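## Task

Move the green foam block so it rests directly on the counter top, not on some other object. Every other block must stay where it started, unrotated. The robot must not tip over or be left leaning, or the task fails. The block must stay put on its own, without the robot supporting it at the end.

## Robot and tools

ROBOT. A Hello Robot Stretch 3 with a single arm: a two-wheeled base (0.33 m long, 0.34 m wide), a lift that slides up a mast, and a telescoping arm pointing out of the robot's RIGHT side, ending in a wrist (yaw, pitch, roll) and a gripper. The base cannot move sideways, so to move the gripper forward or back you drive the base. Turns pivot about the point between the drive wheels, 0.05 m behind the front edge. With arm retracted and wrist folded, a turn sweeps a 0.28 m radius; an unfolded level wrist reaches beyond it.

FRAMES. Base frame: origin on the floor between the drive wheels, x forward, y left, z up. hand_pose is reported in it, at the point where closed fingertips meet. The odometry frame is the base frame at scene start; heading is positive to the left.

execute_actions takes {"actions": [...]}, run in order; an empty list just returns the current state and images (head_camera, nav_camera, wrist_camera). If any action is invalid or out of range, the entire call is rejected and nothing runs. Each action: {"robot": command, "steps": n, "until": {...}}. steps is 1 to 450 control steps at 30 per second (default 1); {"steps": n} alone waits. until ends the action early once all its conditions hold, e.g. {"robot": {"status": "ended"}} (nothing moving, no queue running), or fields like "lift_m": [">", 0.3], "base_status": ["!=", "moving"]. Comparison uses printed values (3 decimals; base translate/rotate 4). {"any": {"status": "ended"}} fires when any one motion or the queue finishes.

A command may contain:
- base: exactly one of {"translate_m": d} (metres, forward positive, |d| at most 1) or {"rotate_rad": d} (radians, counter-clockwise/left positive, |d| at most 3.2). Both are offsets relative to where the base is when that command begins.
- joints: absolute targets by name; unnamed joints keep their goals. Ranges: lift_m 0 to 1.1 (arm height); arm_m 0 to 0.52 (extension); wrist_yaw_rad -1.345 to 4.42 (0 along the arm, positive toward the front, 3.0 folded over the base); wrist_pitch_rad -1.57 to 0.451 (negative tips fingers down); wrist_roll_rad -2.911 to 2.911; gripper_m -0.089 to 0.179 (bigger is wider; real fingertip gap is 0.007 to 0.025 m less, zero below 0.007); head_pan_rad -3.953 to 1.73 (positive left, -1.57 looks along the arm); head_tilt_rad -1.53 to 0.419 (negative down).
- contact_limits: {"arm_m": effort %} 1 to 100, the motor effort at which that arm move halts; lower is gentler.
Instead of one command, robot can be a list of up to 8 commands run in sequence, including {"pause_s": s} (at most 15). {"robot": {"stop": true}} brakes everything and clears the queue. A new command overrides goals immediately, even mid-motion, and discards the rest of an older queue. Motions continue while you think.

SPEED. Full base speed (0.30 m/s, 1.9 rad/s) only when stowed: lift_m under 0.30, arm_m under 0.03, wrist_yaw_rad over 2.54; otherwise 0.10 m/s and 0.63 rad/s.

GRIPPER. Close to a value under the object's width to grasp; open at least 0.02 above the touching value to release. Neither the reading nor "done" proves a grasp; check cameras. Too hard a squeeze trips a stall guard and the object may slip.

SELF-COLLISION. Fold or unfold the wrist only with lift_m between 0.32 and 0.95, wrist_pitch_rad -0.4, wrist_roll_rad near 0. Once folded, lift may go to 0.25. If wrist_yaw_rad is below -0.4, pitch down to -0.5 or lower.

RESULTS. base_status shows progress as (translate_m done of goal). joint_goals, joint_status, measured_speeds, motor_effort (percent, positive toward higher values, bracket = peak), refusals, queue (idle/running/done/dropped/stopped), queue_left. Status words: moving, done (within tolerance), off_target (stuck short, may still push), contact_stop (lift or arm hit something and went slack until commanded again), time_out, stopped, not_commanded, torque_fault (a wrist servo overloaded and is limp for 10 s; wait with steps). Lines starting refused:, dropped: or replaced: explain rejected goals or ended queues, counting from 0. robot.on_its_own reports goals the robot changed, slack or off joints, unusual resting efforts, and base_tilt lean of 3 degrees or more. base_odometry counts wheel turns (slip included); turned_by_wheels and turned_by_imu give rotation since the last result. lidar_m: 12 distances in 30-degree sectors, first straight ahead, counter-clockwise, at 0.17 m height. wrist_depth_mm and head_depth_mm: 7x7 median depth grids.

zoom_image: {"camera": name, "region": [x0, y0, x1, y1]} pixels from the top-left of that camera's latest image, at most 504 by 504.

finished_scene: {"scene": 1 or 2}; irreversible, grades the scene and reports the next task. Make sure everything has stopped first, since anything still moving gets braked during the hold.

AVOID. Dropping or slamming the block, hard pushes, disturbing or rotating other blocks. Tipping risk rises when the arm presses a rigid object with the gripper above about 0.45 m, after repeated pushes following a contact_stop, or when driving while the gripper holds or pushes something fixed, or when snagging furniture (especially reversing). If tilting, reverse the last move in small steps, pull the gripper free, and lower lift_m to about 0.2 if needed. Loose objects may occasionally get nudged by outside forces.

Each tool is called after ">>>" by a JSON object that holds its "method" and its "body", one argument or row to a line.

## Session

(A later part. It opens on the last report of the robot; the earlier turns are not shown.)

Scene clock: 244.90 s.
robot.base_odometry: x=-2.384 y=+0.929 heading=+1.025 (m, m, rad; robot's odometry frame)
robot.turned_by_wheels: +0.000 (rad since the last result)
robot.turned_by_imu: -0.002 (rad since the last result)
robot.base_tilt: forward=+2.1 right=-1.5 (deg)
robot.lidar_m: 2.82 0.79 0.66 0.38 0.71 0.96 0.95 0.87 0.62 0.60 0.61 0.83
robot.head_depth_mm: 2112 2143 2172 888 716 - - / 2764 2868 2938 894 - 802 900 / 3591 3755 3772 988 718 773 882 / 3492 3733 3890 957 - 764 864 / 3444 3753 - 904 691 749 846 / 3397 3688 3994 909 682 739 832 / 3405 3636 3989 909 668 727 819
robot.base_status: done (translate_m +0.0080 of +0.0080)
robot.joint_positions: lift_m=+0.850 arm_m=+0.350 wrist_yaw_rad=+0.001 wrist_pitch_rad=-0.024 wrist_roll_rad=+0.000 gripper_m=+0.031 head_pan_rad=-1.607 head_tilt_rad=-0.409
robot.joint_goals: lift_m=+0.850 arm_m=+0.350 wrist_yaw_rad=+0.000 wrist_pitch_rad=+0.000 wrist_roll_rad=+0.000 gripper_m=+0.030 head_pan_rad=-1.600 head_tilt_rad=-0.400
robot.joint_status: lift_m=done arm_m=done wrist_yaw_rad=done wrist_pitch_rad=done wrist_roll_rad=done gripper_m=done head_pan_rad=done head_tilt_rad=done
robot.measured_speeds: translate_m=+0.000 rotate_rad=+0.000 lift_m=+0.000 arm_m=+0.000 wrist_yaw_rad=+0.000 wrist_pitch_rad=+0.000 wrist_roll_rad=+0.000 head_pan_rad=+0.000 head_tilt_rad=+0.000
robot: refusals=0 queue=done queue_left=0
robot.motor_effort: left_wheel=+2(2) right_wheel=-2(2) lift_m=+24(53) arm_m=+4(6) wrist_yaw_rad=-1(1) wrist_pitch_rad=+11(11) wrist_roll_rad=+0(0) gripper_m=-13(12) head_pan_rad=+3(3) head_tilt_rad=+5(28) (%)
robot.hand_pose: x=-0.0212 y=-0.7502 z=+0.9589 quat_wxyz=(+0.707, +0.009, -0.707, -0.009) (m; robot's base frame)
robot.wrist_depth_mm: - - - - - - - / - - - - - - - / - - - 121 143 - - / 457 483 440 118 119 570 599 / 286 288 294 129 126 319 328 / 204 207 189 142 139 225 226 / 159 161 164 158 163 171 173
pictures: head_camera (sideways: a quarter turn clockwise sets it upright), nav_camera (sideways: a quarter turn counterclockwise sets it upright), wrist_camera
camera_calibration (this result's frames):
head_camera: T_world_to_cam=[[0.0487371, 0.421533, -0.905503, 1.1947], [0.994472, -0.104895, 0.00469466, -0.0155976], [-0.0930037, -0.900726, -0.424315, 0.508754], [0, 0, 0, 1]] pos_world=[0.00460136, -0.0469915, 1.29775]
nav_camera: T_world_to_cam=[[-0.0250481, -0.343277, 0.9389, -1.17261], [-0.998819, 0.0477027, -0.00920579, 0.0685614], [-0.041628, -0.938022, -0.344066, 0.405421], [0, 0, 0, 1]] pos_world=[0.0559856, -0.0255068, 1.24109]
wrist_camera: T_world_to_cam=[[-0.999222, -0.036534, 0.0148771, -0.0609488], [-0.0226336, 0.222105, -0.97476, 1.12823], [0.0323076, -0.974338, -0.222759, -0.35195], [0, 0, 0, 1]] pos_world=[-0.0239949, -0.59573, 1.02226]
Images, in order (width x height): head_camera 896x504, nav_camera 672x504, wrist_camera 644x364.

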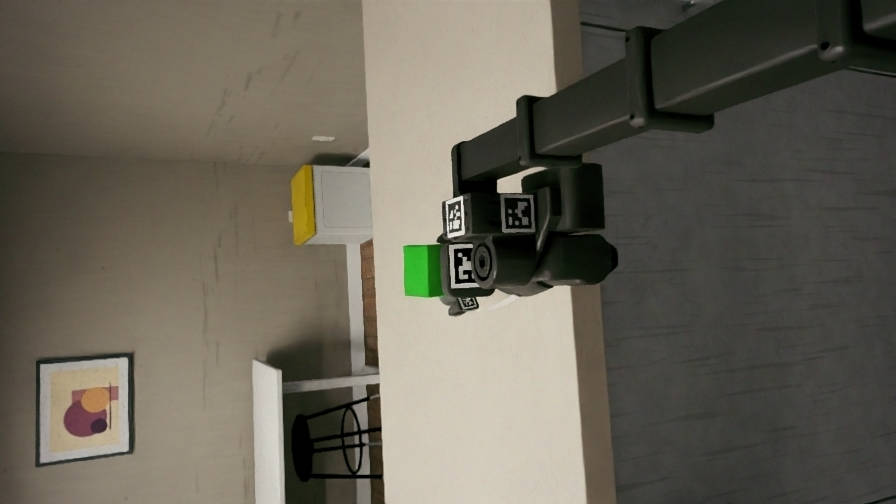

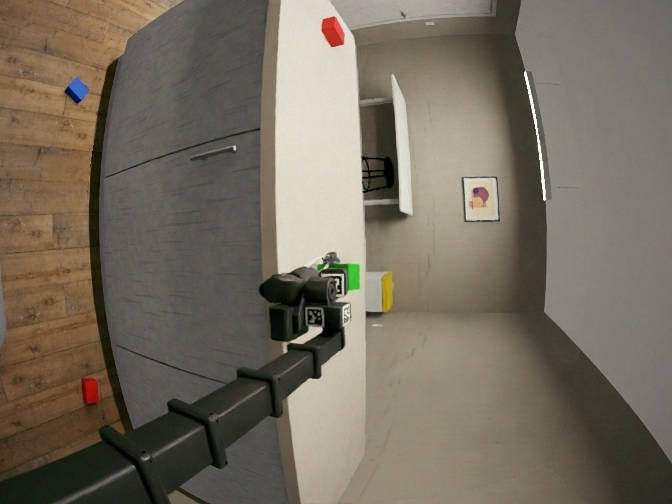

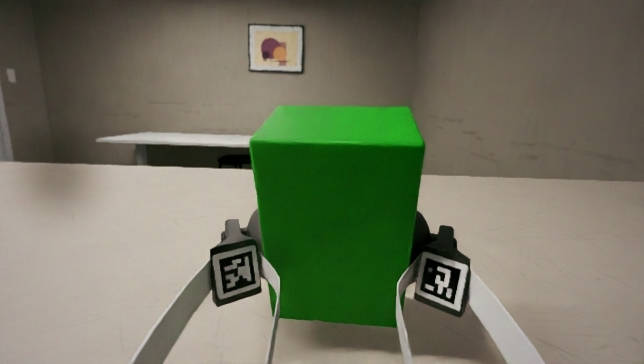

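>>> {"method": "execute_actions", "body": {
  "actions": [
    {"robot":[{"joints":{"wrist_pitch_rad":-0.13}}],"steps":450,"until":{"robot":{"status":"ended"}}}
  ]
}}

Scene clock: 251.77 s.
robot.base_odometry: x=-2.384 y=+0.929 heading=+1.025 (m, m, rad; robot's odometry frame)
robot.turned_by_wheels: +0.000 (rad since the last result)
robot.turned_by_imu: -0.001 (rad since the last result)
robot.base_tilt: forward=+2.1 right=-1.5 (deg)
robot.lidar_m: 2.82 0.79 0.66 0.38 0.71 0.96 0.95 0.87 0.62 0.60 0.62 0.83
robot.head_depth_mm: 2090 2124 2198 890 715 - - / 2793 2834 2916 900 - 802 899 / 3498 3797 3812 989 716 774 880 / 3517 3762 3966 1028 - 762 864 / 3463 3663 - 904 692 748 849 / 3406 3706 3909 910 681 738 837 / 3386 3668 3984 914 668 727 820
robot.base_status: done (translate_m +0.0080 of +0.0080)
robot.joint_positions: lift_m=+0.850 arm_m=+0.350 wrist_yaw_rad=+0.001 wrist_pitch_rad=-0.095 wrist_roll_rad=+0.002 gripper_m=+0.031 head_pan_rad=-1.607 head_tilt_rad=-0.409
robot.joint_goals: lift_m=+0.850 arm_m=+0.350 wrist_yaw_rad=+0.000 wrist_pitch_rad=-0.130 wrist_roll_rad=+0.000 gripper_m=+0.030 head_pan_rad=-1.600 head_tilt_rad=-0.400
robot.joint_status: lift_m=done arm_m=done wrist_yaw_rad=done wrist_pitch_rad=done wrist_roll_rad=done gripper_m=done head_pan_rad=done head_tilt_rad=done
robot.measured_speeds: translate_m=+0.000 rotate_rad=+0.000 lift_m=+0.000 arm_m=+0.000 wrist_yaw_rad=+0.000 wrist_pitch_rad=+0.000 wrist_roll_rad=+0.000 head_pan_rad=+0.000 head_tilt_rad=+0.000
robot: refusals=0 queue=done queue_left=0
robot.motor_effort: left_wheel=+2(2) right_wheel=-1(2) lift_m=+24(24) arm_m=+3(4) wrist_yaw_rad=+0(1) wrist_pitch_rad=-16(14) wrist_roll_rad=-1(1) gripper_m=-13(13) head_pan_rad=+3(3) head_tilt_rad=+7(6) (%)
robot.hand_pose: x=-0.0213 y=-0.7474 z=+0.9408 quat_wxyz=(+0.706, +0.034, -0.707, -0.034) (m; robot's base frame)
robot.wrist_depth_mm: - - - - - - - / - - - - - - - / - - - 120 143 - - / 356 361 338 118 118 405 413 / 237 241 243 129 126 256 259 / 178 179 165 142 139 189 189 / 141 143 144 145 146 148 151
pictures: head_camera (sideways: a quarter turn clockwise sets it upright), nav_camera (sideways: a quarter turn counterclockwise sets it upright), wrist_camera
camera_calibration (this result's frames):
head_camera: T_world_to_cam=[[0.0487319, 0.421382, -0.905573, 1.19479], [0.994472, -0.104895, 0.00470616, -0.0156125], [-0.0930067, -0.900796, -0.424165, 0.508559], [0, 0, 0, 1]] pos_world=[0.00460131, -0.0469922, 1.29775]
nav_camera: T_world_to_cam=[[-0.0250427, -0.343121, 0.938957, -1.17269], [-0.998819, 0.0477017, -0.00920776, 0.0685639], [-0.0416305, -0.938079, -0.34391, 0.405218], [0, 0, 0, 1]] pos_world=[0.0559852, -0.0255169, 1.24109]
wrist_camera: T_world_to_cam=[[-0.999261, -0.0369971, 0.0104686, -0.0568645], [-0.0207929, 0.290946, -0.956513, 1.14429], [0.0323424, -0.956024, -0.2915, -0.27496], [0, 0, 0, 1]] pos_world=[-0.0241366, -0.597897, 1.01497]
Images, in order (width x height): head_camera 896x504, nav_camera 672x504, wrist_camera 644x364.

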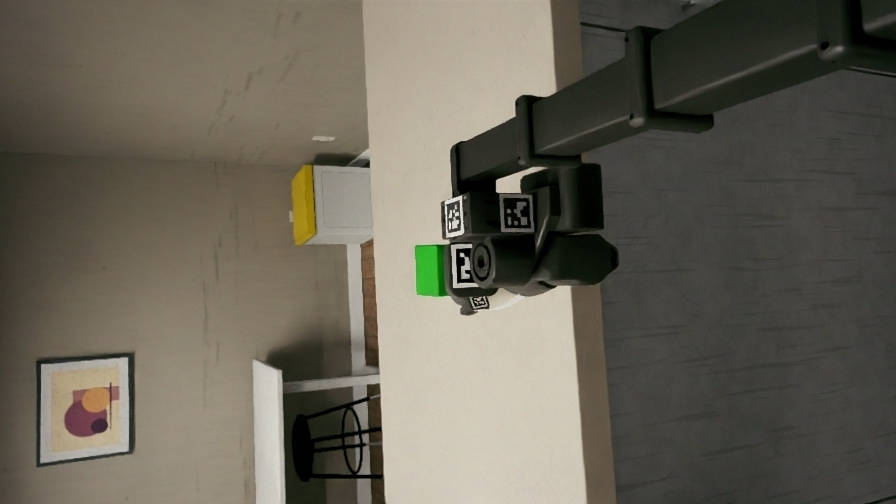

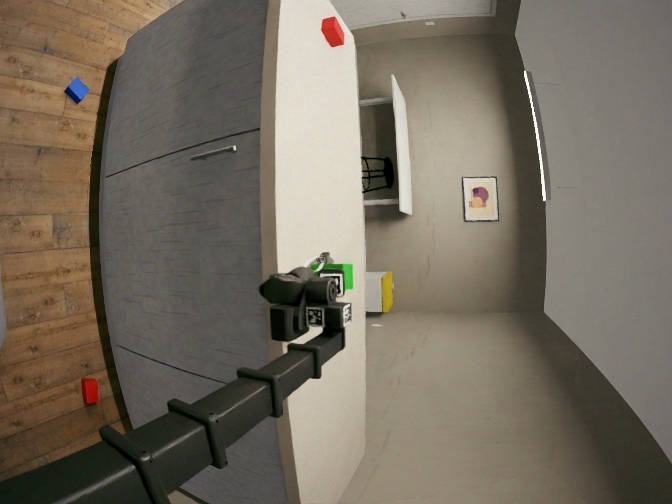

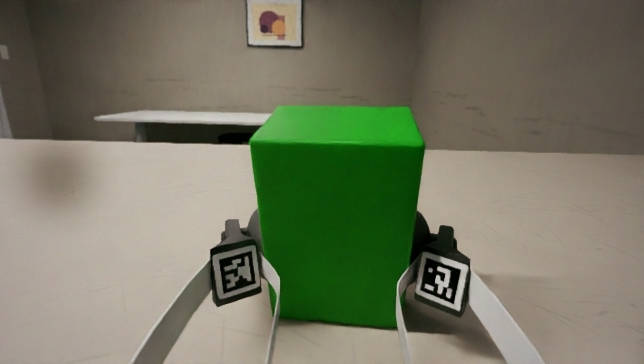

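>>> {"method": "execute_actions", "body": {
  "actions": [
    {"robot":[{"joints":{"wrist_pitch_rad":-0.08,"gripper_m":0.13}},{"pause_s":0.5},{"joints":{"arm_m":0.2,"lift_m":0.87}}],"steps":450,"until":{"robot":{"status":"ended"}}}
  ]
}}

Scene clock: 261.27 s.
robot.base_odometry: x=-2.384 y=+0.929 heading=+1.025 (m, m, rad; robot's odometry frame)
robot.turned_by_wheels: +0.000 (rad since the last result)
robot.turned_by_imu: -0.002 (rad since the last result)
robot.base_tilt: forward=+2.1 right=-1.5 (deg)
robot.lidar_m: 2.82 0.79 0.66 0.38 0.71 0.96 0.95 0.87 0.62 0.60 0.61 0.83
robot.head_depth_mm: 2100 2157 2166 892 687 - - / 2795 2876 2960 894 722 - 896 / 3488 3831 3757 896 - - 879 / 3547 3784 3992 804 - - 862 / 3515 3756 - 908 676 749 845 / 3445 3684 3936 909 681 740 834 / 3412 3684 - 909 669 727 820
robot.base_status: done (translate_m +0.0080 of +0.0080)
robot.joint_positions: lift_m=+0.870 arm_m=+0.200 wrist_yaw_rad=+0.001 wrist_pitch_rad=-0.096 wrist_roll_rad=+0.002 gripper_m=+0.130 head_pan_rad=-1.607 head_tilt_rad=-0.408
robot.joint_goals: lift_m=+0.870 arm_m=+0.200 wrist_yaw_rad=+0.000 wrist_pitch_rad=-0.080 wrist_roll_rad=+0.000 gripper_m=+0.130 head_pan_rad=-1.600 head_tilt_rad=-0.400
robot.joint_status: lift_m=done arm_m=done wrist_yaw_rad=done wrist_pitch_rad=done wrist_roll_rad=done gripper_m=done head_pan_rad=done head_tilt_rad=done
robot.measured_speeds: translate_m=+0.000 rotate_rad=+0.000 lift_m=+0.000 arm_m=+0.000 wrist_yaw_rad=+0.000 wrist_pitch_rad=+0.000 wrist_roll_rad=+0.000 head_pan_rad=+0.000 head_tilt_rad=+0.000
robot: refusals=0 queue=done queue_left=0
robot.motor_effort: left_wheel=+2(2) right_wheel=-1(1) lift_m=+53(56) arm_m=-3(4) wrist_yaw_rad=+0(1) wrist_pitch_rad=+7(17) wrist_roll_rad=-1(1) gripper_m=+0(81) head_pan_rad=+4(3) head_tilt_rad=+7(6) (%)
robot.hand_pose: x=-0.0213 y=-0.5981 z=+0.9597 quat_wxyz=(+0.706, +0.034, -0.707, -0.034) (m; robot's base frame)
robot.wrist_depth_mm: - - - - - - - / - - - - - - - / - - - - - - - / 405 418 432 297 447 472 480 / 274 277 284 286 292 319 303 / 206 213 209 211 215 - 222 / 171 165 167 170 171 166 175
pictures: head_camera (sideways: a quarter turn clockwise sets it upright), nav_camera (sideways: a quarter turn counterclockwise sets it upright), wrist_camera
camera_calibration (this result's frames):
head_camera: T_world_to_cam=[[0.0487245, 0.421183, -0.905666, 1.19491], [0.994472, -0.104893, 0.00472141, -0.0156324], [-0.0930095, -0.90089, -0.423966, 0.508299], [0, 0, 0, 1]] pos_world=[0.00460131, -0.0469931, 1.29776]
nav_camera: T_world_to_cam=[[-0.0250351, -0.342914, 0.939033, -1.17278], [-0.998819, 0.0476991, -0.00921037, 0.0685673], [-0.0416326, -0.938155, -0.343703, 0.404949], [0, 0, 0, 1]] pos_world=[0.0559847, -0.0255303, 1.2411]
wrist_camera: T_world_to_cam=[[-0.999259, -0.037039, 0.010459, -0.0515456], [-0.0208045, 0.2912, -0.956436, 1.11907], [0.0323798, -0.955945, -0.291755, -0.126409], [0, 0, 0, 1]] pos_world=[-0.0241325, -0.448624, 1.03398]
Images, in order (width x height): head_camera 896x504, nav_camera 672x504, wrist_camera 644x364.

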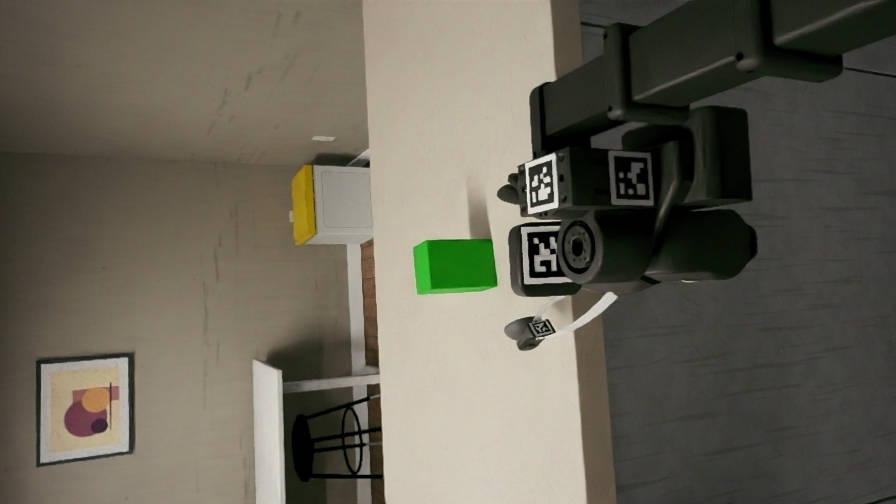

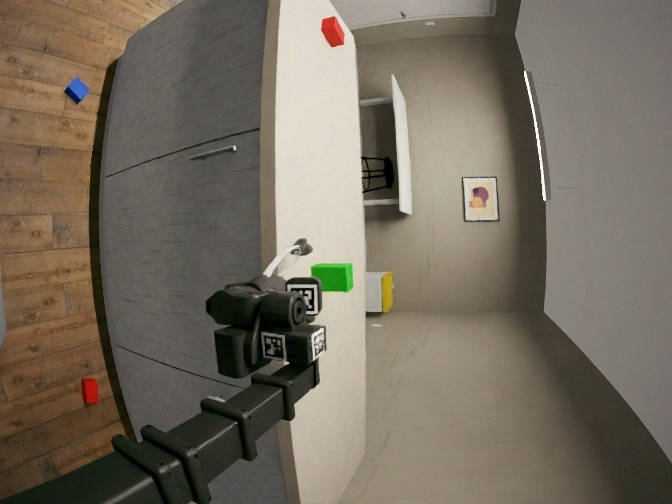

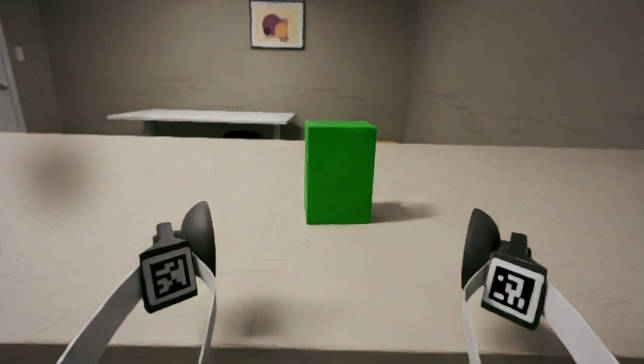

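>>> {"method": "finished_scene", "body": {
  "scene": 1
}}

The scene is finished: the task was done.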